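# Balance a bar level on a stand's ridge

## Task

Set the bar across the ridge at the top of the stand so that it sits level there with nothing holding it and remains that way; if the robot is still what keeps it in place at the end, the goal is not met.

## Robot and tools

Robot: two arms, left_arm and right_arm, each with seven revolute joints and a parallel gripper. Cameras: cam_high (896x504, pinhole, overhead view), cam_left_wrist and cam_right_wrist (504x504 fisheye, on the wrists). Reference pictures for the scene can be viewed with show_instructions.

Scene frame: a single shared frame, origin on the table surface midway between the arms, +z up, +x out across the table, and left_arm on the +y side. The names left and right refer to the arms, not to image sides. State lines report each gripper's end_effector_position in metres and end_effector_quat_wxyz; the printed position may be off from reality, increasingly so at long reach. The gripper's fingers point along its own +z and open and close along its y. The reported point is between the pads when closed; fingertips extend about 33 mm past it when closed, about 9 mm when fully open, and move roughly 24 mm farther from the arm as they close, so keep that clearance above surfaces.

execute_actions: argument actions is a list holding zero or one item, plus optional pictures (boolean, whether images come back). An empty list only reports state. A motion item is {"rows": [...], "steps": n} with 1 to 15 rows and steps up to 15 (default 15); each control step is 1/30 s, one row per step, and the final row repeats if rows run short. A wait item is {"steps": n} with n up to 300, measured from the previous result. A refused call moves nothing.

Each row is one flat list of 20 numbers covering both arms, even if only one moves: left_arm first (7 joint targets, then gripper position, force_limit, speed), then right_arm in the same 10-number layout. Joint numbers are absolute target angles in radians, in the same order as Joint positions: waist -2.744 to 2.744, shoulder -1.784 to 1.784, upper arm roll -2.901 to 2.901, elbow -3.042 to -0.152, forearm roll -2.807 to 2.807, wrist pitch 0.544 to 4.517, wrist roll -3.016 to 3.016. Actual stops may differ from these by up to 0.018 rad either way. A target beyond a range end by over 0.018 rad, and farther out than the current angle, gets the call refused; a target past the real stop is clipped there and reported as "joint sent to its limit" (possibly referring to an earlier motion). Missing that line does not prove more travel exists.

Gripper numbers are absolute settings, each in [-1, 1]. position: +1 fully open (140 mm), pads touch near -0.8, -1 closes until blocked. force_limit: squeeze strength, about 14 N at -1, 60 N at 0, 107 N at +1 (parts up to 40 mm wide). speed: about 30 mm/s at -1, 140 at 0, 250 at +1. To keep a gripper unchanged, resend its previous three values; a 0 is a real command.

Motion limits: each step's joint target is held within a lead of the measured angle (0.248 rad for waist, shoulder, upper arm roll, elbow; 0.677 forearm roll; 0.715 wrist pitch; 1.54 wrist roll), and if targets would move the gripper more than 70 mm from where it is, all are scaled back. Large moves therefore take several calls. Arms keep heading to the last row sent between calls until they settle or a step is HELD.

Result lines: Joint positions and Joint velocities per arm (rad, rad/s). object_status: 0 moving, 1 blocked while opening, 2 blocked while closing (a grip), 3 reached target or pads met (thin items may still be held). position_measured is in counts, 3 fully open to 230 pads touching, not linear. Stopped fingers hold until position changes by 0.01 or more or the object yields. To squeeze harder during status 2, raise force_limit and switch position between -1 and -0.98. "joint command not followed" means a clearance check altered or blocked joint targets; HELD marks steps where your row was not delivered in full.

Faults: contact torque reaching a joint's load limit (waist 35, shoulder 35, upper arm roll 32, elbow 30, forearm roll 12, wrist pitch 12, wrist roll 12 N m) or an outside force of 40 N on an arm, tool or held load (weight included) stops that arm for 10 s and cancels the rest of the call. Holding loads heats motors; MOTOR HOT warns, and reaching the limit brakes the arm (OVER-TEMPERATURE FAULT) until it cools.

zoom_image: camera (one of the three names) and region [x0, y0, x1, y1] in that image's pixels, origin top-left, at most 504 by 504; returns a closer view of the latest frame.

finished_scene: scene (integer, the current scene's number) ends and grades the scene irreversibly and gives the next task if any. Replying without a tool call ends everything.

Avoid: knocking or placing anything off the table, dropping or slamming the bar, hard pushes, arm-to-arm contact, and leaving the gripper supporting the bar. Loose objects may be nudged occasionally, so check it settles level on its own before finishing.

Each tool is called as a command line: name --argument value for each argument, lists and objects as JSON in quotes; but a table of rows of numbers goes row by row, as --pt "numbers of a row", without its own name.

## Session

execute_actions --actions '[]'

zoom_image --camera "cam_high" --region '[250,100,620,400]'

Scene clock: 0.00 s of 4100.00 s.
left_arm: end_effector_position=(+0.6852, +0.5281, +0.1914) position_measured=3 object_status=3 end_effector_quat_wxyz=(+0.610, +0.759, +0.069, +0.217) | right_arm: end_effector_position=(+0.5766, +0.1795, +0.2218) position_measured=3 object_status=3 end_effector_quat_wxyz=(+0.348, +0.619, +0.449, +0.543)
Joint positions: left_arm=[ 0.831  0.9   -0.113 -1.331 -1.235  1.546 -0.65 ] | right_arm=[ 1.167  0.693 -0.151 -1.603 -1.717  2.121 -0.456]
Joint velocities: left_arm=[ 0.    -0.     0.001  0.    -0.001 -0.     0.001] | right_arm=[ 0.001 -0.    -0.001  0.001  0.001  0.001  0.   ]

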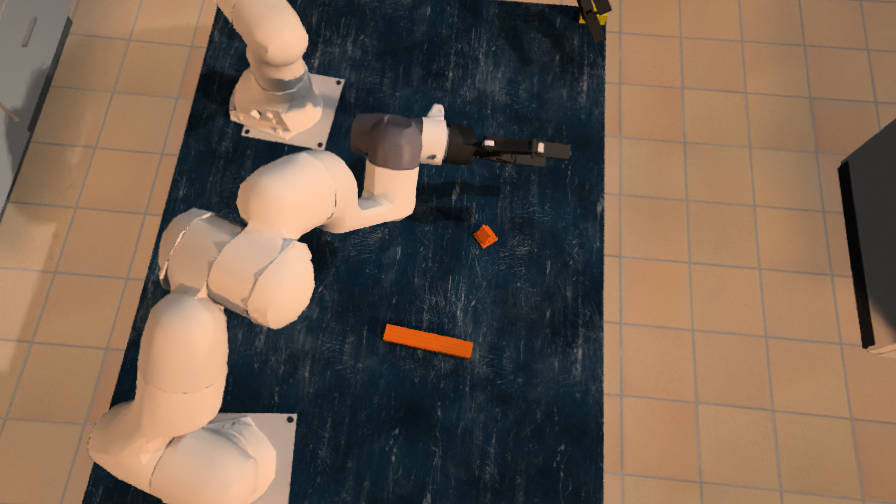

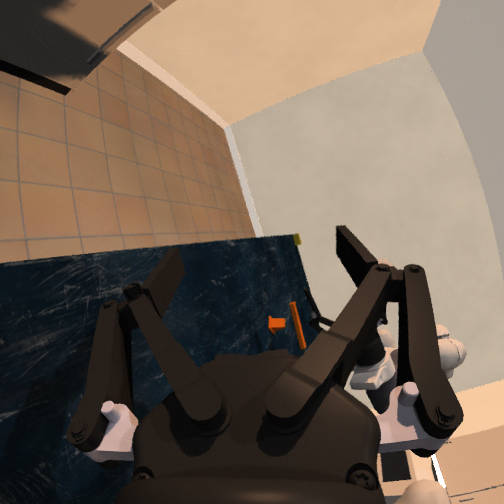

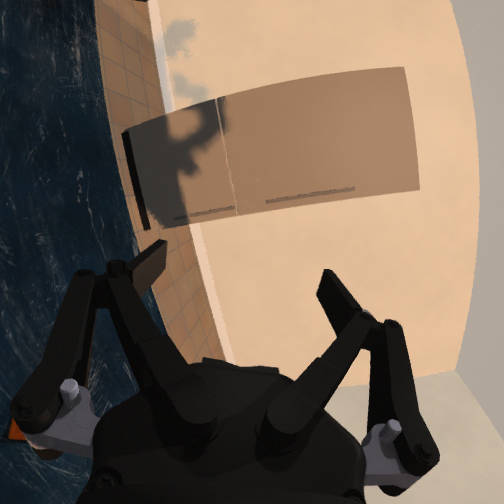

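Region (250, 100, 620, 400) of cam_high's 896x504 image, scaled by 1.362, with more detail than that image has; it fills the top 409 rows of this view, and the rest is white.

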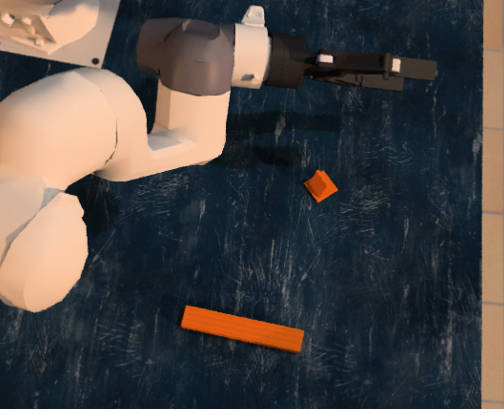

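execute_actions --actions '[{"rows":[[0.6,-0.1,0,-2.0,0,1.9,-2.345,0.5,0,0,-0.7,-0.4,0,-2.4,0,2.0,-0.5,1,0,0]]}]' --pictures false

execute_actions --actions '[{"steps":70}]' --pictures false

execute_actions --actions '[{"rows":[[-0.89,0.492,0,-1.683,0,2.18,-2.345,0.5,0,0,-0.7,-0.4,0,-2.4,0,2.0,-0.5,1,0,0]]}]' --pictures false

execute_actions --actions '[{"steps":90}]'

Scene clock: 5.07 s of 4100.00 s.
left_arm: end_effector_position=(+0.4595, +0.5383, +0.0970) position_measured=66 object_status=0 end_effector_quat_wxyz=(+0.207, +0.924, +0.271, -0.175) | right_arm: end_effector_position=(+0.5663, -0.0855, +0.1634) position_measured=3 object_status=3 end_effector_quat_wxyz=(+0.313, +0.878, +0.205, +0.298)
Joint positions: left_arm=[ 0.623  0.422 -0.018 -1.832 -0.323  1.79  -1.492] | right_arm=[ 0.869  0.383 -0.037 -1.92  -1.058  2.064 -0.467]
Joint velocities: left_arm=[-0.146 -1.324  0.101 -1.236  1.55   0.306 -1.7  ] | right_arm=[-0.687 -0.712  0.07  -0.7    1.407 -0.106 -0.021]
Steps of this call (steps 1 to 90: nothing new was sent; then 1.57 s passed at rest; steps 91 to 105: all 15 steps of this action). Readings (joint positions | what the end effector reports):
91: left_arm=[0.818 0.884 -0.098 -1.353 -1.196 1.566 -0.697] | right_arm=[1.155 0.681 -0.137 -1.618 -1.684 2.118 -0.457] | left_arm position_measured=3 object_status=0 | right_arm position_measured=3 object_status=3
92: left_arm=[0.796 0.857 -0.081 -1.386 -1.132 1.590 -0.760] | right_arm=[1.139 0.662 -0.121 -1.641 -1.640 2.114 -0.457] | left_arm position_measured=8 object_status=0 | right_arm position_measured=3 object_status=3
94: left_arm=[0.749 0.796 -0.058 -1.454 -0.997 1.635 -0.896] | right_arm=[1.103 0.622 -0.098 -1.683 -1.554 2.105 -0.459] | left_arm position_measured=23 object_status=0 | right_arm position_measured=3 object_status=3
98: left_arm=[0.677 0.667 -0.039 -1.586 -0.727 1.704 -1.137] | right_arm=[1.023 0.539 -0.068 -1.766 -1.382 2.088 -0.462] | left_arm position_measured=54 object_status=0 | right_arm position_measured=3 object_status=3
105: the state above

Scene clock: 7.40 s of 4100.00 s.
left_arm: end_effector_position=(+0.4401, +0.6316, +0.2918) position_measured=66 object_status=3 end_effector_quat_wxyz=(+0.001, +0.805, +0.593, -0.001) | right_arm: end_effector_position=(+0.3606, -0.7007, +0.2535) position_measured=3 object_status=3 end_effector_quat_wxyz=(-0.000, -0.661, +0.751, -0.002)
Joint positions: left_arm=[ 0.602 -0.1   -0.001 -1.998 -0.003  1.896 -2.341] | right_arm=[-0.698 -0.398 -0.002 -2.397 -0.003  2.003 -0.496]
Joint velocities: left_arm=[-0.    -0.001 -0.001  0.001  0.001  0.001 -0.001] | right_arm=[ 0.     0.001  0.001 -0.     0.001  0.001 -0.001]
Steps of this call (steps 1 to 60: the robot went on to your last target; steps 61 to 70: nothing new was sent). Readings (joint positions | what the end effector reports):
1: left_arm=[0.618 0.377 -0.015 -1.871 -0.272 1.801 -1.551] | right_arm=[0.845 0.358 -0.034 -1.944 -1.008 2.061 -0.468] | left_arm position_measured=66 object_status=3 | right_arm position_measured=3 object_status=3
2: left_arm=[0.615 0.329 -0.012 -1.903 -0.228 1.811 -1.606] | right_arm=[0.820 0.334 -0.031 -1.968 -0.957 2.058 -0.469] | left_arm position_measured=66 object_status=3 | right_arm position_measured=3 object_status=3
4: left_arm=[0.610 0.235 -0.008 -1.942 -0.164 1.828 -1.702] | right_arm=[0.768 0.282 -0.026 -2.020 -0.849 2.052 -0.470] | left_arm position_measured=66 object_status=3 | right_arm position_measured=3 object_status=3
8: left_arm=[0.607 0.056 -0.004 -1.974 -0.088 1.853 -1.851] | right_arm=[0.652 0.165 -0.017 -2.135 -0.608 2.041 -0.473] | left_arm position_measured=66 object_status=3 | right_arm position_measured=3 object_status=3
70: the state above
All arms were judged still, so your last target was given up. Only a new action makes them travel on or press farther. Fingers that are still opening or closing keep moving.

Scene clock: 7.90 s of 4100.00 s.
left_arm: end_effector_position=(+0.6198, +0.4804, +0.2216) position_measured=66 object_status=3 end_effector_quat_wxyz=(+0.010, +0.894, +0.447, +0.031) | right_arm: end_effector_position=(+0.3606, -0.7006, +0.2535) position_measured=3 object_status=3 end_effector_quat_wxyz=(-0.000, -0.661, +0.750, -0.002)
Joint positions: left_arm=[ 0.25   0.255  0.008 -1.743 -0.002  2.062 -2.341] | right_arm=[-0.698 -0.398 -0.002 -2.398 -0.003  2.003 -0.496]
Joint velocities: left_arm=[-0.721  0.747 -0.039  0.199 -0.001  0.213 -0.   ] | right_arm=[-0.     0.001  0.001  0.    -0.001  0.001  0.002]
Steps of this call (steps 1 to 15: all 15 steps of this action). Readings (joint positions | what the end effector reports):
1: left_arm=[0.589 -0.088 0.007 -1.982 -0.002 1.904 -2.341] | right_arm=[-0.698 -0.398 -0.002 -2.397 -0.003 2.003 -0.496] | left_arm position_measured=66 object_status=3 | right_arm position_measured=3 object_status=3
2: left_arm=[0.570 -0.066 0.011 -1.955 -0.002 1.920 -2.341] | right_arm=[-0.698 -0.398 -0.002 -2.397 -0.003 2.003 -0.496] | left_arm position_measured=66 object_status=3 | right_arm position_measured=3 object_status=3
4: left_arm=[0.525 -0.019 0.013 -1.906 -0.002 1.948 -2.341] | right_arm=[-0.698 -0.398 -0.002 -2.397 -0.003 2.003 -0.496] | left_arm position_measured=66 object_status=3 | right_arm position_measured=3 object_status=3
8: left_arm=[0.427 0.079 0.012 -1.822 -0.002 1.999 -2.341] | right_arm=[-0.698 -0.398 -0.002 -2.397 -0.003 2.003 -0.496] | left_arm position_measured=66 object_status=3 | right_arm position_measured=3 object_status=3
15: the state above

Scene clock: 10.90 s of 4100.00 s.
left_arm: end_effector_position=(+0.3431, -0.1844, +0.1037) position_measured=66 object_status=3 end_effector_quat_wxyz=(+0.001, +0.994, -0.110, -0.001) | right_arm: end_effector_position=(+0.3605, -0.7006, +0.2535) position_measured=3 object_status=3 end_effector_quat_wxyz=(-0.000, -0.661, +0.750, -0.002)
Joint positions: left_arm=[-0.891  0.491 -0.    -1.685 -0.002  2.176 -2.341] | right_arm=[-0.698 -0.398 -0.002 -2.398 -0.003  2.002 -0.496]
Joint velocities: left_arm=[-0.    -0.    -0.     0.     0.    -0.    -0.001] | right_arm=[-0.    -0.001  0.     0.001  0.001 -0.     0.001]
Steps of this call (steps 1 to 60: the robot went on to your last target; steps 61 to 90: nothing new was sent). Readings (joint positions | what the end effector reports):
1: left_arm=[0.225 0.280 0.008 -1.737 -0.002 2.069 -2.341] | right_arm=[-0.698 -0.398 -0.002 -2.398 -0.003 2.003 -0.496] | left_arm position_measured=66 object_status=3 | right_arm position_measured=3 object_status=3
2: left_arm=[0.200 0.304 0.008 -1.731 -0.002 2.075 -2.341] | right_arm=[-0.698 -0.398 -0.002 -2.398 -0.003 2.003 -0.496] | left_arm position_measured=66 object_status=3 | right_arm position_measured=3 object_status=3
4: left_arm=[0.148 0.348 0.008 -1.723 -0.002 2.087 -2.341] | right_arm=[-0.698 -0.398 -0.002 -2.398 -0.003 2.003 -0.496] | left_arm position_measured=66 object_status=3 | right_arm position_measured=3 object_status=3
8: left_arm=[0.035 0.413 0.007 -1.711 -0.002 2.107 -2.341] | right_arm=[-0.698 -0.398 -0.002 -2.398 -0.003 2.002 -0.496] | left_arm position_measured=66 object_status=3 | right_arm position_measured=3 object_status=3
90: the state above
All arms were judged still, so your last target was given up. Only a new action makes them travel on or press farther. Fingers that are still opening or closing keep moving.

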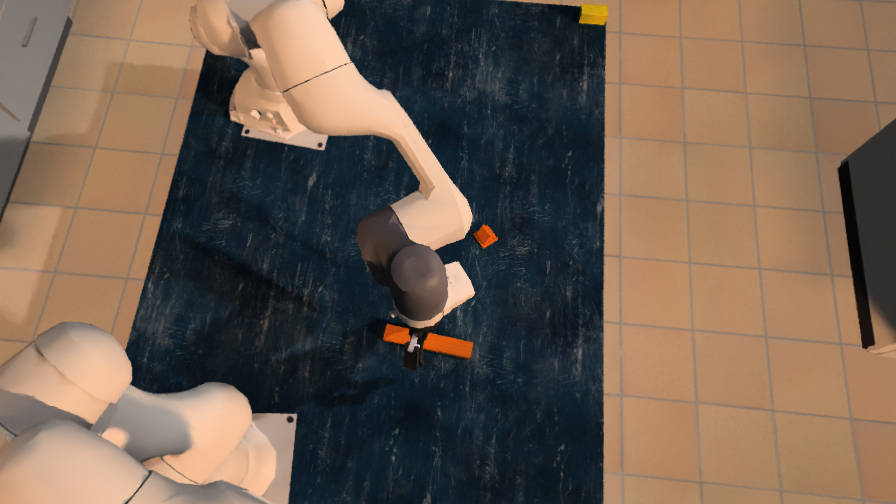

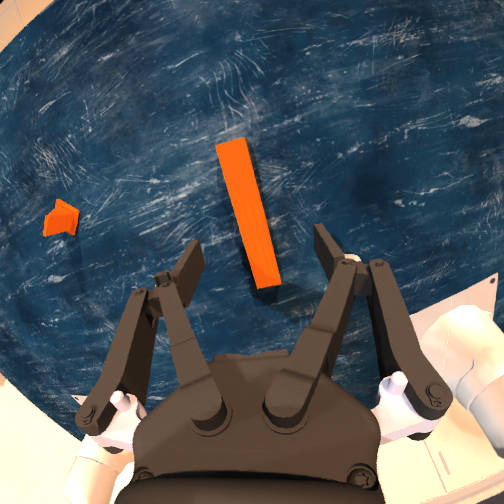

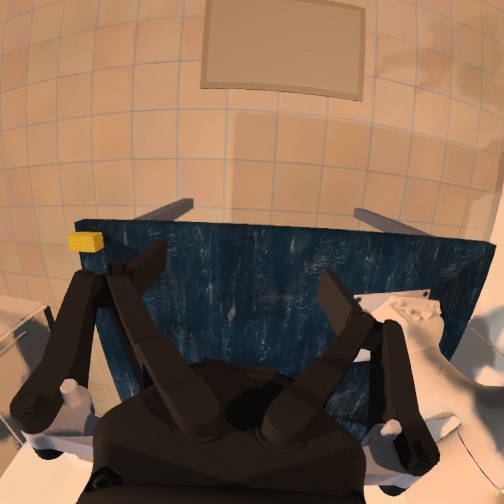

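execute_actions --actions '[{"rows":[[-0.882,0.563,0,-1.751,0,2.319,-2.44,0.5,0,0,-0.7,-0.4,0,-2.4,0,2.0,-0.5,1,0,0]]}]' --pictures false

execute_actions --actions '[{"steps":25}]' --pictures false

execute_actions --actions '[{"rows":[[-0.882,0.563,0,-1.751,0,2.319,-2.44,-1,0,0,-0.7,-0.4,0,-2.4,0,2.0,-0.5,1,0,0]]}]' --pictures false

execute_actions --actions '[{"steps":15}]'

execute_actions --actions '[{"rows":[[-0.882,0.15,0,-2.05,0,2.2,-2.0,-1,0,0,-0.7,-0.4,0,-2.4,0,2.0,-0.5,1,0,0]]}]' --pictures false

execute_actions --actions '[{"rows":[[-0.4,0.15,0,-2.05,0,2.2,-1.375,-1,0,0,-0.7,-0.4,0,-2.4,0,2.0,-0.5,1,0,0]]}]' --pictures false

execute_actions --actions '[{"steps":20}]' --pictures false

execute_actions --actions '[{"rows":[[-0.4,0.181,0,-2.141,0,2.327,-1.375,-1,0,0,-0.7,-0.4,0,-2.4,0,2.0,-0.5,1,0,0]]}]' --pictures false

execute_actions --actions '[{"steps":25}]'

zoom_image --camera "cam_high" --region '[410,140,590,290]'

Scene clock: 20.67 s of 4100.00 s.
left_arm: end_effector_position=(+0.3410, -0.1727, +0.0365) position_measured=66 object_status=3 end_effector_quat_wxyz=(-0.003, +0.998, -0.069, -0.004) | right_arm: end_effector_position=(+0.3605, -0.7006, +0.2535) position_measured=3 object_status=3 end_effector_quat_wxyz=(-0.000, -0.661, +0.750, -0.002)
Joint positions: left_arm=[-0.884  0.564 -0.001 -1.753 -0.002  2.307 -2.418] | right_arm=[-0.698 -0.398 -0.002 -2.398 -0.003  2.002 -0.496]
Joint velocities: left_arm=[-0.002 -0.023 -0.001  0.005  0.     0.052 -0.062] | right_arm=[-0.001  0.    -0.001 -0.001  0.    -0.     0.001]
Steps of this call (steps 1 to 90: nothing new was sent; then 6.27 s passed at rest; steps 91 to 105: all 15 steps of this action). Readings (joint positions | what the end effector reports):
91: left_arm=[-0.890 0.493 -0.001 -1.692 -0.002 2.198 -2.349] | right_arm=[-0.698 -0.398 -0.002 -2.398 -0.003 2.002 -0.496] | left_arm position_measured=66 object_status=3 | right_arm position_measured=3 object_status=3
92: left_arm=[-0.889 0.505 -0.001 -1.704 -0.002 2.221 -2.358] | right_arm=[-0.698 -0.398 -0.002 -2.398 -0.003 2.002 -0.496] | left_arm position_measured=66 object_status=3 | right_arm position_measured=3 object_status=3
94: left_arm=[-0.886 0.536 -0.001 -1.729 -0.002 2.253 -2.374] | right_arm=[-0.698 -0.398 -0.002 -2.398 -0.003 2.002 -0.496] | left_arm position_measured=66 object_status=3 | right_arm position_measured=3 object_status=3
98: left_arm=[-0.884 0.571 -0.001 -1.753 -0.002 2.283 -2.396] | right_arm=[-0.698 -0.398 -0.002 -2.398 -0.003 2.002 -0.496] | left_arm position_measured=66 object_status=3 | right_arm position_measured=3 object_status=3
105: the state above

Scene clock: 21.50 s of 4100.00 s.
left_arm: end_effector_position=(+0.3426, -0.1750, +0.0377) position_measured=66 object_status=3 end_effector_quat_wxyz=(+0.000, +0.998, -0.060, -0.001) | right_arm: end_effector_position=(+0.3605, -0.7006, +0.2535) position_measured=3 object_status=3 end_effector_quat_wxyz=(-0.000, -0.661, +0.750, -0.002)
Joint positions: left_arm=[-0.884  0.563 -0.001 -1.753 -0.002  2.315 -2.435] | right_arm=[-0.698 -0.398 -0.002 -2.398 -0.003  2.002 -0.496]
Joint velocities: left_arm=[ 0.    -0.001 -0.    -0.001  0.     0.001 -0.004] | right_arm=[ 0.     0.001 -0.    -0.    -0.001  0.001  0.002]
Steps of this call (steps 1 to 25: the robot went on to your last target). Readings (joint positions | what the end effector reports):
1: left_arm=[-0.884 0.564 -0.001 -1.753 -0.002 2.309 -2.420] | right_arm=[-0.698 -0.398 -0.002 -2.398 -0.003 2.002 -0.496] | left_arm position_measured=66 object_status=3 | right_arm position_measured=3 object_status=3
2: left_arm=[-0.884 0.563 -0.001 -1.753 -0.002 2.310 -2.421] | right_arm=[-0.698 -0.398 -0.002 -2.398 -0.003 2.002 -0.496] | left_arm position_measured=66 object_status=3 | right_arm position_measured=3 object_status=3
4: left_arm=[-0.884 0.563 -0.001 -1.753 -0.002 2.312 -2.424] | right_arm=[-0.698 -0.398 -0.002 -2.398 -0.003 2.002 -0.496] | left_arm position_measured=66 object_status=3 | right_arm position_measured=3 object_status=3
8: left_arm=[-0.884 0.563 -0.001 -1.753 -0.002 2.314 -2.429] | right_arm=[-0.698 -0.398 -0.002 -2.398 -0.003 2.002 -0.496] | left_arm position_measured=66 object_status=3 | right_arm position_measured=3 object_status=3
25: the state above

Scene clock: 22.00 s of 4100.00 s.
left_arm: end_effector_position=(+0.3427, -0.1751, +0.0378) position_measured=170 object_status=0 end_effector_quat_wxyz=(+0.000, +0.998, -0.060, -0.001) | right_arm: end_effector_position=(+0.3605, -0.7006, +0.2535) position_measured=3 object_status=3 end_effector_quat_wxyz=(-0.000, -0.661, +0.750, -0.002)
Joint positions: left_arm=[-0.884  0.563 -0.001 -1.753 -0.002  2.316 -2.436] | right_arm=[-0.698 -0.398 -0.002 -2.398 -0.003  2.002 -0.496]
Joint velocities: left_arm=[-0.001 -0.001 -0.     0.002  0.     0.005 -0.001] | right_arm=[-0.001  0.001  0.002  0.     0.001  0.001  0.   ]
Steps of this call (steps 1 to 15: all 15 steps of this action). Readings (joint positions | what the end effector reports):
1: left_arm=[-0.884 0.563 -0.001 -1.753 -0.002 2.315 -2.435] | right_arm=[-0.698 -0.398 -0.002 -2.398 -0.003 2.002 -0.496] | left_arm position_measured=66 object_status=0 | right_arm position_measured=3 object_status=3
2: left_arm=[-0.884 0.563 -0.001 -1.753 -0.002 2.315 -2.436] | right_arm=[-0.698 -0.398 -0.002 -2.398 -0.003 2.002 -0.496] | left_arm position_measured=72 object_status=0 | right_arm position_measured=3 object_status=3
4: left_arm=[-0.884 0.563 -0.001 -1.753 -0.002 2.315 -2.436] | right_arm=[-0.698 -0.398 -0.002 -2.398 -0.003 2.002 -0.496] | left_arm position_measured=87 object_status=0 | right_arm position_measured=3 object_status=3
8: left_arm=[-0.884 0.563 -0.001 -1.753 -0.002 2.315 -2.436] | right_arm=[-0.698 -0.398 -0.002 -2.398 -0.003 2.002 -0.496] | left_arm position_measured=117 object_status=0 | right_arm position_measured=3 object_status=3
15: the state above

Scene clock: 22.50 s of 4100.00 s.
left_arm: end_effector_position=(+0.3429, -0.1754, +0.0382) position_measured=186 object_status=2 end_effector_quat_wxyz=(+0.001, +0.998, -0.059, -0.001) | right_arm: end_effector_position=(+0.3605, -0.7006, +0.2535) position_measured=3 object_status=3 end_effector_quat_wxyz=(-0.000, -0.661, +0.750, -0.002)
Joint positions: left_arm=[-0.884  0.563 -0.    -1.752 -0.002  2.316 -2.436] | right_arm=[-0.698 -0.398 -0.002 -2.398 -0.003  2.002 -0.496]
Joint velocities: left_arm=[ 0.001 -0.001  0.001  0.001  0.001 -0.     0.   ] | right_arm=[ 0.    -0.    -0.     0.001 -0.001  0.    -0.001]
Steps of this call (steps 1 to 15: the robot went on to your last target). Readings (joint positions | what the end effector reports):
1: left_arm=[-0.884 0.563 -0.000 -1.752 -0.002 2.316 -2.436] | right_arm=[-0.698 -0.398 -0.002 -2.398 -0.003 2.002 -0.496] | left_arm position_measured=178 object_status=0 | right_arm position_measured=3 object_status=3
2: left_arm=[-0.884 0.563 -0.000 -1.752 -0.002 2.316 -2.436] | right_arm=[-0.698 -0.398 -0.002 -2.398 -0.003 2.002 -0.496] | left_arm position_measured=185 object_status=0 | right_arm position_measured=3 object_status=3
4: left_arm=[-0.884 0.563 -0.000 -1.752 -0.002 2.316 -2.436] | right_arm=[-0.698 -0.398 -0.002 -2.398 -0.003 2.002 -0.496] | left_arm position_measured=186 object_status=0 | right_arm position_measured=3 object_status=3
8: left_arm=[-0.884 0.563 -0.000 -1.752 -0.002 2.316 -2.436] | right_arm=[-0.698 -0.398 -0.002 -2.398 -0.003 2.002 -0.496] | left_arm position_measured=186 object_status=2 | right_arm position_measured=3 object_status=3
15: the state above
All arms were judged still, so your last target was given up. Only a new action makes them travel on or press farther. Fingers that are still opening or closing keep moving.

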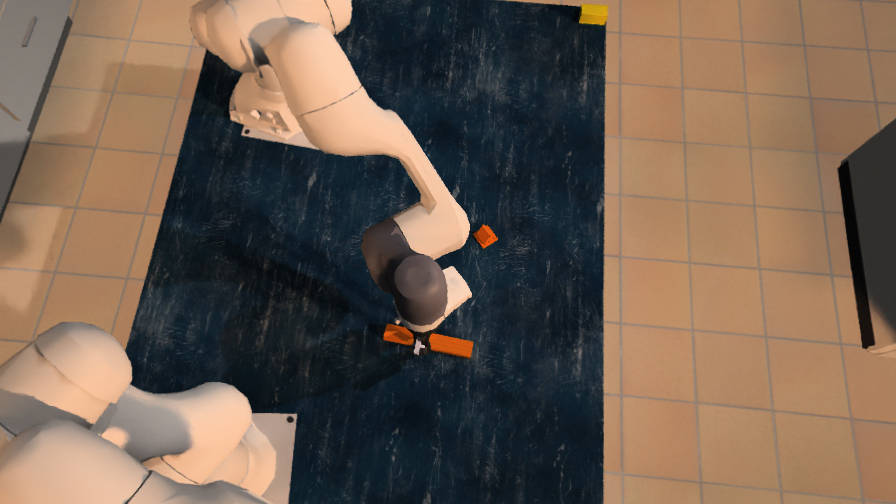

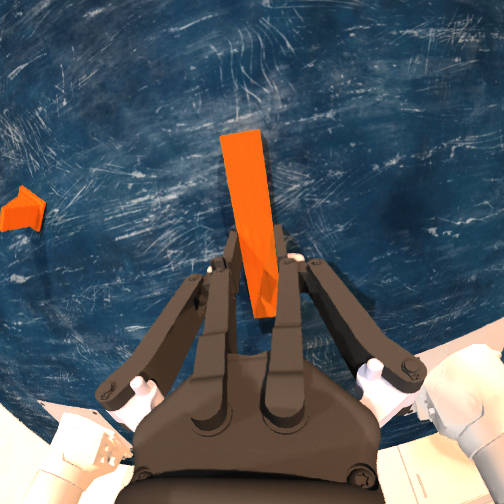

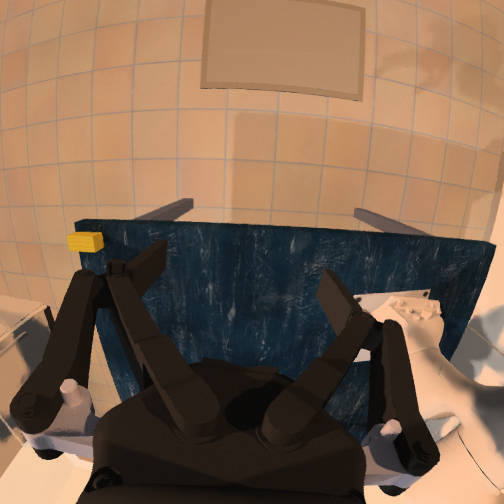

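Scene clock: 23.00 s of 4100.00 s.
left_arm: end_effector_position=(+0.2984, -0.1084, +0.1624) position_measured=186 object_status=2 end_effector_quat_wxyz=(+0.009, +0.975, -0.223, +0.009) | right_arm: end_effector_position=(+0.3605, -0.7006, +0.2535) position_measured=3 object_status=3 end_effector_quat_wxyz=(-0.000, -0.661, +0.750, -0.002)
Joint positions: left_arm=[-0.884  0.146 -0.001 -2.043 -0.002  2.214 -2.106] | right_arm=[-0.698 -0.398 -0.002 -2.398 -0.003  2.002 -0.496]
Joint velocities: left_arm=[-0.001  0.057  0.    -0.082 -0.    -0.07   0.339] | right_arm=[ 0.     0.    -0.002 -0.     0.    -0.     0.   ]
Steps of this call (steps 1 to 15: all 15 steps of this action). Readings (joint positions | what the end effector reports):
1: left_arm=[-0.884 0.540 -0.001 -1.786 -0.002 2.312 -2.414] | right_arm=[-0.698 -0.398 -0.002 -2.398 -0.003 2.002 -0.496] | left_arm position_measured=186 object_status=2 | right_arm position_measured=3 object_status=3
2: left_arm=[-0.884 0.494 -0.001 -1.841 -0.002 2.298 -2.386] | right_arm=[-0.698 -0.398 -0.002 -2.398 -0.003 2.002 -0.496] | left_arm position_measured=186 object_status=2 | right_arm position_measured=3 object_status=3
4: left_arm=[-0.884 0.395 -0.001 -1.936 -0.002 2.272 -2.330] | right_arm=[-0.698 -0.398 -0.002 -2.398 -0.003 2.002 -0.496] | left_arm position_measured=186 object_status=2 | right_arm position_measured=3 object_status=3
8: left_arm=[-0.884 0.205 -0.001 -2.020 -0.002 2.235 -2.224] | right_arm=[-0.698 -0.398 -0.002 -2.398 -0.003 2.002 -0.496] | left_arm position_measured=186 object_status=2 | right_arm position_measured=3 object_status=3
15: the state above

Scene clock: 23.50 s of 4100.00 s.
left_arm: end_effector_position=(+0.4792, +0.0917, +0.1569) position_measured=186 object_status=2 end_effector_quat_wxyz=(+0.002, +0.977, -0.213, +0.005) | right_arm: end_effector_position=(+0.3605, -0.7006, +0.2535) position_measured=3 object_status=3 end_effector_quat_wxyz=(-0.000, -0.661, +0.750, -0.002)
Joint positions: left_arm=[-0.424  0.151  0.007 -2.047 -0.002  2.207 -1.66 ] | right_arm=[-0.698 -0.398 -0.002 -2.398 -0.003  2.002 -0.496]
Joint velocities: left_arm=[ 0.519  0.     0.148 -0.014  0.    -0.023  0.93 ] | right_arm=[ 0.     0.    -0.001  0.001 -0.    -0.     0.002]
Steps of this call (steps 1 to 15: all 15 steps of this action). Readings (joint positions | what the end effector reports):
1: left_arm=[-0.866 0.148 -0.013 -2.045 -0.002 2.212 -2.076] | right_arm=[-0.698 -0.398 -0.002 -2.398 -0.003 2.002 -0.496] | left_arm position_measured=186 object_status=2 | right_arm position_measured=3 object_status=3
2: left_arm=[-0.839 0.149 -0.019 -2.045 -0.002 2.212 -2.043] | right_arm=[-0.698 -0.398 -0.002 -2.398 -0.003 2.002 -0.496] | left_arm position_measured=186 object_status=2 | right_arm position_measured=3 object_status=3
4: left_arm=[-0.777 0.150 -0.019 -2.046 -0.002 2.211 -1.983] | right_arm=[-0.698 -0.398 -0.002 -2.398 -0.003 2.002 -0.496] | left_arm position_measured=186 object_status=2 | right_arm position_measured=3 object_status=3
8: left_arm=[-0.643 0.151 -0.012 -2.046 -0.002 2.211 -1.879] | right_arm=[-0.698 -0.398 -0.002 -2.398 -0.003 2.002 -0.496] | left_arm position_measured=186 object_status=2 | right_arm position_measured=3 object_status=3
15: the state above

Scene clock: 24.17 s of 4100.00 s.
left_arm: end_effector_position=(+0.4830, +0.1023, +0.1560) position_measured=186 object_status=2 end_effector_quat_wxyz=(+0.001, +0.946, -0.324, +0.002) | right_arm: end_effector_position=(+0.3605, -0.7006, +0.2535) position_measured=3 object_status=3 end_effector_quat_wxyz=(-0.000, -0.661, +0.750, -0.002)
Joint positions: left_arm=[-0.399  0.151  0.001 -2.048 -0.002  2.203 -1.41 ] | right_arm=[-0.698 -0.398 -0.002 -2.398 -0.003  2.002 -0.496]
Joint velocities: left_arm=[ 0.     0.     0.     0.001 -0.001  0.     0.105] | right_arm=[ 0.     0.    -0.    -0.001 -0.001  0.001 -0.001]
Steps of this call (steps 1 to 20: the robot went on to your last target). Readings (joint positions | what the end effector reports):
1: left_arm=[-0.411 0.151 0.011 -2.047 -0.002 2.207 -1.631] | right_arm=[-0.698 -0.398 -0.002 -2.398 -0.003 2.002 -0.496] | left_arm position_measured=186 object_status=2 | right_arm position_measured=3 object_status=3
2: left_arm=[-0.402 0.151 0.013 -2.048 -0.002 2.206 -1.604] | right_arm=[-0.698 -0.398 -0.002 -2.398 -0.003 2.002 -0.496] | left_arm position_measured=186 object_status=2 | right_arm position_measured=3 object_status=3
4: left_arm=[-0.398 0.151 0.011 -2.048 -0.002 2.205 -1.560] | right_arm=[-0.698 -0.398 -0.002 -2.398 -0.003 2.002 -0.496] | left_arm position_measured=186 object_status=2 | right_arm position_measured=3 object_status=3
8: left_arm=[-0.398 0.151 0.003 -2.048 -0.002 2.204 -1.496] | right_arm=[-0.698 -0.398 -0.002 -2.398 -0.003 2.002 -0.496] | left_arm position_measured=186 object_status=2 | right_arm position_measured=3 object_status=3
20: the state above

Scene clock: 24.67 s of 4100.00 s.
left_arm: end_effector_position=(+0.4682, +0.1105, +0.1071) position_measured=186 object_status=2 end_effector_quat_wxyz=(-0.000, +0.942, -0.336, -0.004) | right_arm: end_effector_position=(+0.3605, -0.7006, +0.2535) position_measured=3 object_status=3 end_effector_quat_wxyz=(-0.000, -0.661, +0.750, -0.002)
Joint positions: left_arm=[-0.399  0.183  0.001 -2.141 -0.002  2.316 -1.385] | right_arm=[-0.698 -0.398 -0.002 -2.398 -0.003  2.002 -0.496]
Joint velocities: left_arm=[ 0.    -0.004 -0.     0.    -0.     0.043  0.022] | right_arm=[-0.001 -0.     0.     0.     0.001 -0.    -0.001]
Steps of this call (steps 1 to 15: all 15 steps of this action). Readings (joint positions | what the end effector reports):
1: left_arm=[-0.399 0.149 0.001 -2.062 -0.002 2.223 -1.407] | right_arm=[-0.698 -0.398 -0.002 -2.398 -0.003 2.002 -0.496] | left_arm position_measured=186 object_status=2 | right_arm position_measured=3 object_status=3
2: left_arm=[-0.399 0.152 0.001 -2.084 -0.002 2.243 -1.404] | right_arm=[-0.698 -0.398 -0.002 -2.398 -0.003 2.002 -0.496] | left_arm position_measured=186 object_status=2 | right_arm position_measured=3 object_status=3
4: left_arm=[-0.399 0.170 0.001 -2.117 -0.002 2.268 -1.399] | right_arm=[-0.698 -0.398 -0.002 -2.398 -0.003 2.002 -0.496] | left_arm position_measured=186 object_status=2 | right_arm position_measured=3 object_status=3
8: left_arm=[-0.399 0.187 0.001 -2.141 -0.002 2.295 -1.392] | right_arm=[-0.698 -0.398 -0.002 -2.398 -0.003 2.002 -0.496] | left_arm position_measured=186 object_status=2 | right_arm position_measured=3 object_status=3
15: the state above

Scene clock: 25.50 s of 4100.00 s.
left_arm: end_effector_position=(+0.4700, +0.1095, +0.1077) position_measured=186 object_status=2 end_effector_quat_wxyz=(+0.000, +0.941, -0.338, -0.001) | right_arm: end_effector_position=(+0.3605, -0.7006, +0.2535) position_measured=3 object_status=3 end_effector_quat_wxyz=(-0.000, -0.661, +0.750, -0.002)
Joint positions: left_arm=[-0.399  0.183  0.001 -2.141 -0.002  2.323 -1.379] | right_arm=[-0.698 -0.398 -0.002 -2.398 -0.003  2.002 -0.496]
Joint velocities: left_arm=[ 0.     0.     0.001  0.001 -0.002  0.     0.002] | right_arm=[ 0.001  0.001  0.     0.    -0.001 -0.    -0.   ]
Steps of this call (steps 1 to 15: the robot went on to your last target; steps 16 to 25: nothing new was sent). Readings (joint positions | what the end effector reports):
1: left_arm=[-0.399 0.183 0.001 -2.141 -0.002 2.317 -1.384] | right_arm=[-0.698 -0.398 -0.002 -2.398 -0.003 2.002 -0.496] | left_arm position_measured=186 object_status=2 | right_arm position_measured=3 object_status=3
2: left_arm=[-0.399 0.183 0.001 -2.141 -0.002 2.318 -1.383] | right_arm=[-0.698 -0.398 -0.002 -2.398 -0.003 2.002 -0.496] | left_arm position_measured=186 object_status=2 | right_arm position_measured=3 object_status=3
4: left_arm=[-0.399 0.183 0.001 -2.141 -0.002 2.320 -1.382] | right_arm=[-0.698 -0.398 -0.002 -2.398 -0.003 2.002 -0.496] | left_arm position_measured=186 object_status=2 | right_arm position_measured=3 object_status=3
8: left_arm=[-0.399 0.183 0.001 -2.141 -0.002 2.321 -1.381] | right_arm=[-0.698 -0.398 -0.002 -2.398 -0.003 2.002 -0.496] | left_arm position_measured=186 object_status=2 | right_arm position_measured=3 object_status=3
25: the state above
All arms were judged still, so your last target was given up. Only a new action makes them travel on or press farther. Fingers that are still opening or closing keep moving.

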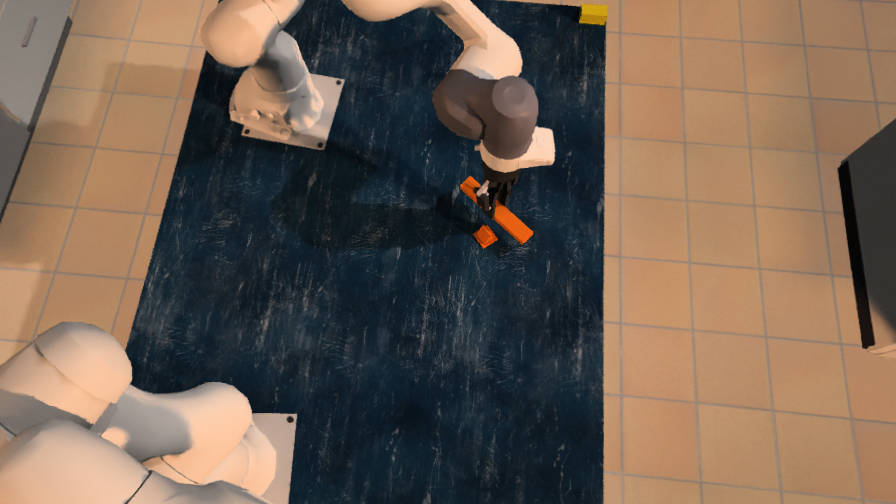

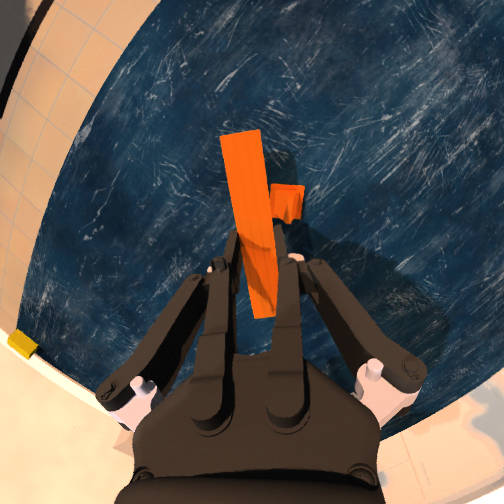

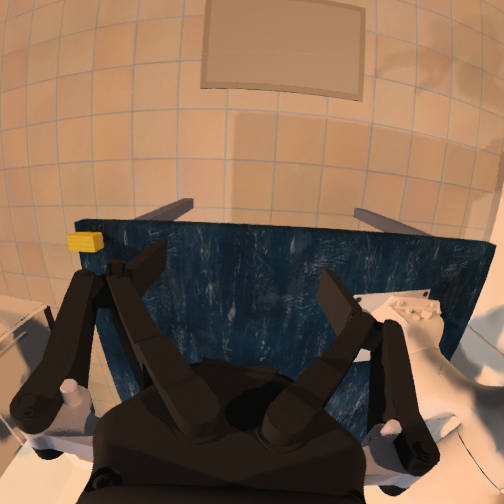

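Region (410, 140, 590, 290) of cam_high's 896x504 image, scaled by 2.800, with more detail than that image has.

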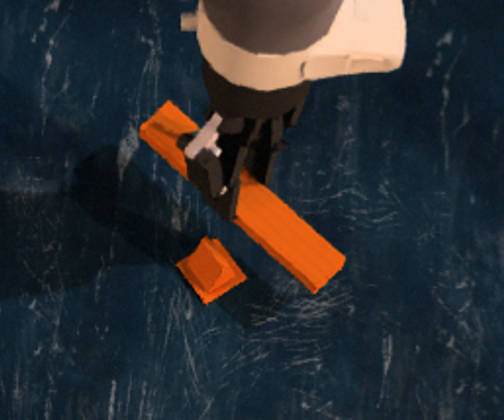

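execute_actions --actions '[{"rows":[[-0.475,0.181,0,-2.141,0,2.327,0.32,-1,0,0,-0.7,-0.4,0,-2.4,0,2.0,-0.5,1,0,0]]}]' --pictures false

execute_actions --actions '[{"steps":50}]' --pictures false

execute_actions --actions '[{"rows":[[-0.475,0.21,0,-2.15,0,2.365,0.32,-1,0,0,-0.7,-0.4,0,-2.4,0,2.0,-0.5,1,0,0]]}]' --pictures false

execute_actions --actions '[{"steps":15}]'

zoom_image --camera "cam_high" --region '[410,140,590,290]'

Scene clock: 31.20 s of 4100.00 s.
left_arm: end_effector_position=(+0.4473, +0.0713, +0.1077) position_measured=186 object_status=2 end_effector_quat_wxyz=(-0.001, -0.487, +0.873, +0.000) | right_arm: end_effector_position=(+0.3605, -0.7006, +0.2534) position_measured=3 object_status=3 end_effector_quat_wxyz=(-0.000, -0.661, +0.750, -0.002)
Joint positions: left_arm=[-0.475  0.183 -0.001 -2.141 -0.002  2.323 -0.024] | right_arm=[-0.698 -0.398 -0.002 -2.398 -0.003  2.002 -0.496]
Joint velocities: left_arm=[-0.001  0.     0.003 -0.    -0.001  0.     1.127] | right_arm=[-0.001  0.001 -0.001  0.001 -0.    -0.     0.   ]
Steps of this call (steps 1 to 90: nothing new was sent; then 2.20 s passed at rest; steps 91 to 105: all 15 steps of this action). Readings (joint positions | what the end effector reports):
91: left_arm=[-0.410 0.183 0.009 -2.141 -0.002 2.323 -1.255] | right_arm=[-0.698 -0.398 -0.002 -2.398 -0.003 2.002 -0.496] | left_arm position_measured=186 object_status=2 | right_arm position_measured=3 object_status=3
92: left_arm=[-0.426 0.183 0.011 -2.141 -0.002 2.323 -1.099] | right_arm=[-0.698 -0.398 -0.002 -2.398 -0.003 2.002 -0.496] | left_arm position_measured=186 object_status=2 | right_arm position_measured=3 object_status=3
94: left_arm=[-0.453 0.183 0.004 -2.141 -0.002 2.323 -0.821] | right_arm=[-0.698 -0.398 -0.002 -2.398 -0.003 2.002 -0.496] | left_arm position_measured=186 object_status=2 | right_arm position_measured=3 object_status=3
98: left_arm=[-0.475 0.183 -0.005 -2.141 -0.002 2.323 -0.417] | right_arm=[-0.698 -0.398 -0.002 -2.398 -0.003 2.002 -0.496] | left_arm position_measured=186 object_status=2 | right_arm position_measured=3 object_status=3
105: the state above

Scene clock: 32.87 s of 4100.00 s.
left_arm: end_effector_position=(+0.4474, +0.0714, +0.1077) position_measured=186 object_status=2 end_effector_quat_wxyz=(-0.001, -0.333, +0.943, -0.000) | right_arm: end_effector_position=(+0.3605, -0.7006, +0.2534) position_measured=3 object_status=3 end_effector_quat_wxyz=(-0.000, -0.661, +0.750, -0.002)
Joint positions: left_arm=[-0.475  0.183 -0.001 -2.141 -0.002  2.323  0.315] | right_arm=[-0.698 -0.398 -0.002 -2.398 -0.003  2.002 -0.496]
Joint velocities: left_arm=[ 0.     0.     0.001  0.001 -0.     0.     0.004] | right_arm=[-0.    -0.001  0.001  0.001 -0.001 -0.    -0.001]
Steps of this call (steps 1 to 50: the robot went on to your last target). Readings (joint positions | what the end effector reports):
1: left_arm=[-0.475 0.183 -0.001 -2.141 -0.002 2.323 0.011] | right_arm=[-0.698 -0.398 -0.002 -2.398 -0.003 2.002 -0.496] | left_arm position_measured=186 object_status=2 | right_arm position_measured=3 object_status=3
2: left_arm=[-0.475 0.183 -0.001 -2.141 -0.002 2.323 0.043] | right_arm=[-0.698 -0.398 -0.002 -2.398 -0.003 2.002 -0.496] | left_arm position_measured=186 object_status=2 | right_arm position_measured=3 object_status=3
4: left_arm=[-0.475 0.183 -0.001 -2.141 -0.002 2.323 0.097] | right_arm=[-0.698 -0.398 -0.002 -2.398 -0.003 2.002 -0.496] | left_arm position_measured=186 object_status=2 | right_arm position_measured=3 object_status=3
8: left_arm=[-0.475 0.183 -0.001 -2.141 -0.002 2.323 0.175] | right_arm=[-0.698 -0.398 -0.002 -2.398 -0.003 2.002 -0.496] | left_arm position_measured=186 object_status=2 | right_arm position_measured=3 object_status=3
50: the state above

Scene clock: 33.37 s of 4100.00 s.
left_arm: end_effector_position=(+0.4477, +0.0713, +0.0914) position_measured=186 object_status=2 end_effector_quat_wxyz=(-0.001, -0.332, +0.943, +0.000) | right_arm: end_effector_position=(+0.3605, -0.7006, +0.2534) position_measured=3 object_status=3 end_effector_quat_wxyz=(-0.000, -0.661, +0.750, -0.002)
Joint positions: left_arm=[-0.475  0.211 -0.001 -2.15  -0.002  2.359  0.316] | right_arm=[-0.698 -0.398 -0.002 -2.398 -0.003  2.002 -0.496]
Joint velocities: left_arm=[-0.001 -0.001  0.    -0.    -0.     0.012  0.   ] | right_arm=[-0.    -0.    -0.     0.001  0.     0.     0.   ]
Steps of this call (steps 1 to 15: all 15 steps of this action). Readings (joint positions | what the end effector reports):
1: left_arm=[-0.475 0.185 -0.001 -2.141 -0.002 2.329 0.315] | right_arm=[-0.698 -0.398 -0.002 -2.398 -0.003 2.002 -0.496] | left_arm position_measured=186 object_status=2 | right_arm position_measured=3 object_status=3
2: left_arm=[-0.475 0.191 -0.001 -2.142 -0.002 2.335 0.315] | right_arm=[-0.698 -0.398 -0.002 -2.398 -0.003 2.002 -0.496] | left_arm position_measured=186 object_status=2 | right_arm position_measured=3 object_status=3
4: left_arm=[-0.475 0.202 -0.001 -2.146 -0.002 2.344 0.316] | right_arm=[-0.698 -0.398 -0.002 -2.398 -0.003 2.002 -0.496] | left_arm position_measured=186 object_status=2 | right_arm position_measured=3 object_status=3
8: left_arm=[-0.475 0.211 -0.001 -2.150 -0.002 2.352 0.316] | right_arm=[-0.698 -0.398 -0.002 -2.398 -0.003 2.002 -0.496] | left_arm position_measured=186 object_status=2 | right_arm position_measured=3 object_status=3
15: the state above

Scene clock: 33.87 s of 4100.00 s.
left_arm: end_effector_position=(+0.4482, +0.0709, +0.0915) position_measured=186 object_status=2 end_effector_quat_wxyz=(-0.001, -0.332, +0.943, -0.000) | right_arm: end_effector_position=(+0.3605, -0.7006, +0.2534) position_measured=3 object_status=3 end_effector_quat_wxyz=(-0.000, -0.661, +0.750, -0.002)
Joint positions: left_arm=[-0.475  0.211 -0.001 -2.15  -0.002  2.361  0.316] | right_arm=[-0.698 -0.398 -0.002 -2.398 -0.003  2.002 -0.496]
Joint velocities: left_arm=[ 0.001 -0.001 -0.    -0.     0.     0.001  0.001] | right_arm=[ 0.001  0.001 -0.001 -0.001 -0.001 -0.001 -0.   ]
Steps of this call (steps 1 to 15: the robot went on to your last target). Readings (joint positions | what the end effector reports):
1: left_arm=[-0.475 0.211 -0.001 -2.150 -0.002 2.359 0.316] | right_arm=[-0.698 -0.398 -0.002 -2.398 -0.003 2.002 -0.496] | left_arm position_measured=186 object_status=2 | right_arm position_measured=3 object_status=3
2: left_arm=[-0.475 0.211 -0.001 -2.150 -0.002 2.359 0.316] | right_arm=[-0.698 -0.398 -0.002 -2.398 -0.003 2.002 -0.496] | left_arm position_measured=186 object_status=2 | right_arm position_measured=3 object_status=3
4: left_arm=[-0.475 0.211 -0.001 -2.150 -0.002 2.360 0.316] | right_arm=[-0.698 -0.398 -0.002 -2.398 -0.003 2.002 -0.496] | left_arm position_measured=186 object_status=2 | right_arm position_measured=3 object_status=3
8: left_arm=[-0.475 0.211 -0.001 -2.150 -0.002 2.360 0.316] | right_arm=[-0.698 -0.398 -0.002 -2.398 -0.003 2.002 -0.496] | left_arm position_measured=186 object_status=2 | right_arm position_measured=3 object_status=3
15: the state above
All arms were judged still, so your last target was given up. Only a new action makes them travel on or press farther. Fingers that are still opening or closing keep moving.

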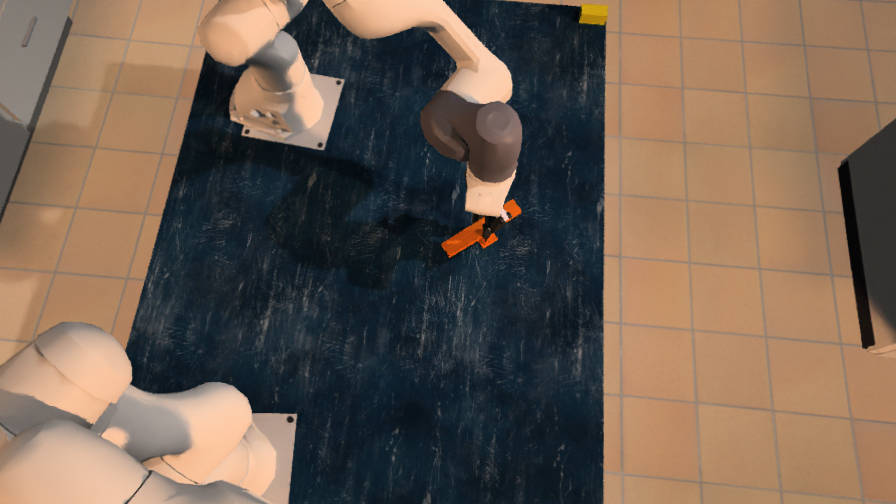

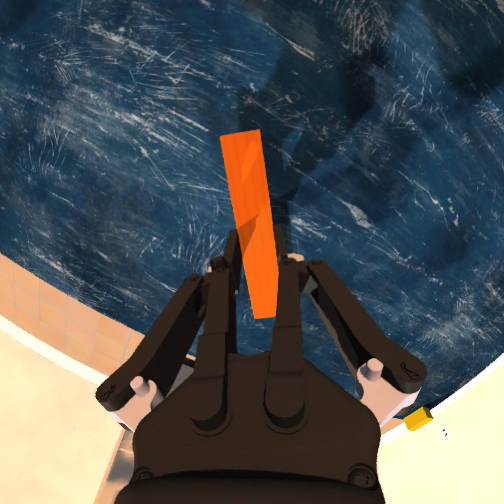

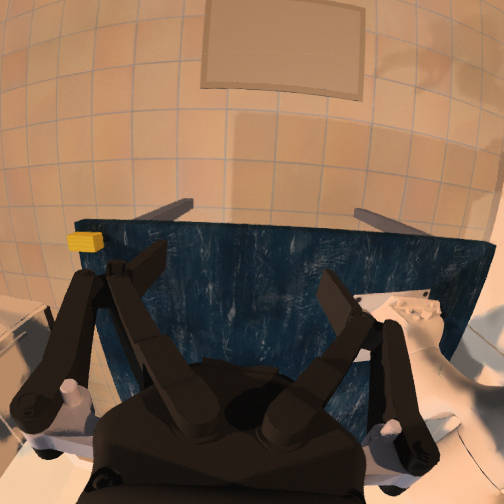

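Region (410, 140, 590, 290) of cam_high's 896x504 image, scaled by 2.800, with more detail than that image has.

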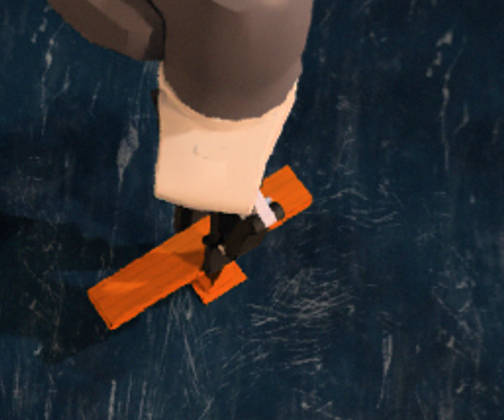

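execute_actions --actions '[{"rows":[[-0.475,0.226,0,-2.155,0,2.386,0.32,-1,0,0,-0.7,-0.4,0,-2.4,0,2.0,-0.5,1,0,0]]}]' --pictures false

execute_actions --actions '[{"rows":[[-0.475,0.242,0,-2.16,0,2.407,0.32,-1,0,0,-0.7,-0.4,0,-2.4,0,2.0,-0.5,1,0,0]]}]' --pictures false

Scene clock: 42.67 s of 4100.00 s.
left_arm: end_effector_position=(+0.4485, +0.0708, +0.0829) position_measured=186 object_status=2 end_effector_quat_wxyz=(-0.000, -0.332, +0.943, -0.001) | right_arm: end_effector_position=(+0.3605, -0.7005, +0.2534) position_measured=3 object_status=3 end_effector_quat_wxyz=(-0.001, -0.661, +0.750, -0.002)
Joint positions: left_arm=[-0.475  0.226 -0.001 -2.154 -0.002  2.381  0.317] | right_arm=[-0.698 -0.398 -0.002 -2.398 -0.003  2.002 -0.496]
Joint velocities: left_arm=[ 0.    -0.001  0.     0.001  0.001  0.008  0.002] | right_arm=[ 0.     0.     0.     0.001  0.001  0.001 -0.001]
Steps of this call (steps 1 to 90: nothing new was sent; then 5.30 s passed at rest; steps 91 to 105: all 15 steps of this action). Readings (joint positions | what the end effector reports):
91: left_arm=[-0.475 0.212 -0.001 -2.150 -0.002 2.364 0.317] | right_arm=[-0.698 -0.398 -0.002 -2.398 -0.003 2.002 -0.496] | left_arm position_measured=186 object_status=2 | right_arm position_measured=3 object_status=3
92: left_arm=[-0.475 0.215 -0.001 -2.150 -0.002 2.368 0.317] | right_arm=[-0.698 -0.398 -0.002 -2.398 -0.003 2.002 -0.496] | left_arm position_measured=186 object_status=2 | right_arm position_measured=3 object_status=3
94: left_arm=[-0.475 0.221 -0.001 -2.152 -0.002 2.372 0.317] | right_arm=[-0.698 -0.398 -0.002 -2.398 -0.003 2.002 -0.496] | left_arm position_measured=186 object_status=2 | right_arm position_measured=3 object_status=3
98: left_arm=[-0.475 0.226 -0.001 -2.154 -0.002 2.377 0.317] | right_arm=[-0.698 -0.398 -0.002 -2.398 -0.003 2.002 -0.496] | left_arm position_measured=186 object_status=2 | right_arm position_measured=3 object_status=3
105: the state above

Scene clock: 43.17 s of 4100.00 s.
left_arm: end_effector_position=(+0.4532, +0.0678, +0.0815) position_measured=186 object_status=2 end_effector_quat_wxyz=(+0.005, -0.332, +0.943, -0.007) | right_arm: end_effector_position=(+0.3605, -0.7005, +0.2534) position_measured=3 object_status=3 end_effector_quat_wxyz=(-0.001, -0.661, +0.750, -0.002)
Joint positions: left_arm=[-0.475  0.232 -0.001 -2.154 -0.002  2.403  0.317] | right_arm=[-0.698 -0.398 -0.002 -2.398 -0.003  2.002 -0.496]
Joint velocities: left_arm=[ 0.     0.003  0.001  0.001 -0.001  0.009 -0.001] | right_arm=[-0.001 -0.001 -0.001 -0.001 -0.001  0.    -0.001]
Steps of this call (steps 1 to 15: all 15 steps of this action). Readings (joint positions | what the end effector reports):
1: left_arm=[-0.475 0.227 -0.001 -2.154 -0.002 2.384 0.317] | right_arm=[-0.698 -0.398 -0.002 -2.398 -0.003 2.002 -0.496] | left_arm position_measured=186 object_status=2 | right_arm position_measured=3 object_status=3
2: left_arm=[-0.475 0.230 -0.001 -2.154 -0.002 2.388 0.317] | right_arm=[-0.698 -0.398 -0.002 -2.398 -0.003 2.002 -0.496] | left_arm position_measured=186 object_status=2 | right_arm position_measured=3 object_status=3
4: left_arm=[-0.475 0.231 -0.001 -2.154 -0.002 2.393 0.317] | right_arm=[-0.698 -0.398 -0.002 -2.398 -0.003 2.002 -0.496] | left_arm position_measured=186 object_status=2 | right_arm position_measured=3 object_status=3
8: left_arm=[-0.475 0.232 -0.001 -2.154 -0.002 2.400 0.317] | right_arm=[-0.698 -0.398 -0.002 -2.398 -0.003 2.002 -0.496] | left_arm position_measured=186 object_status=2 | right_arm position_measured=3 object_status=3
15: the state above


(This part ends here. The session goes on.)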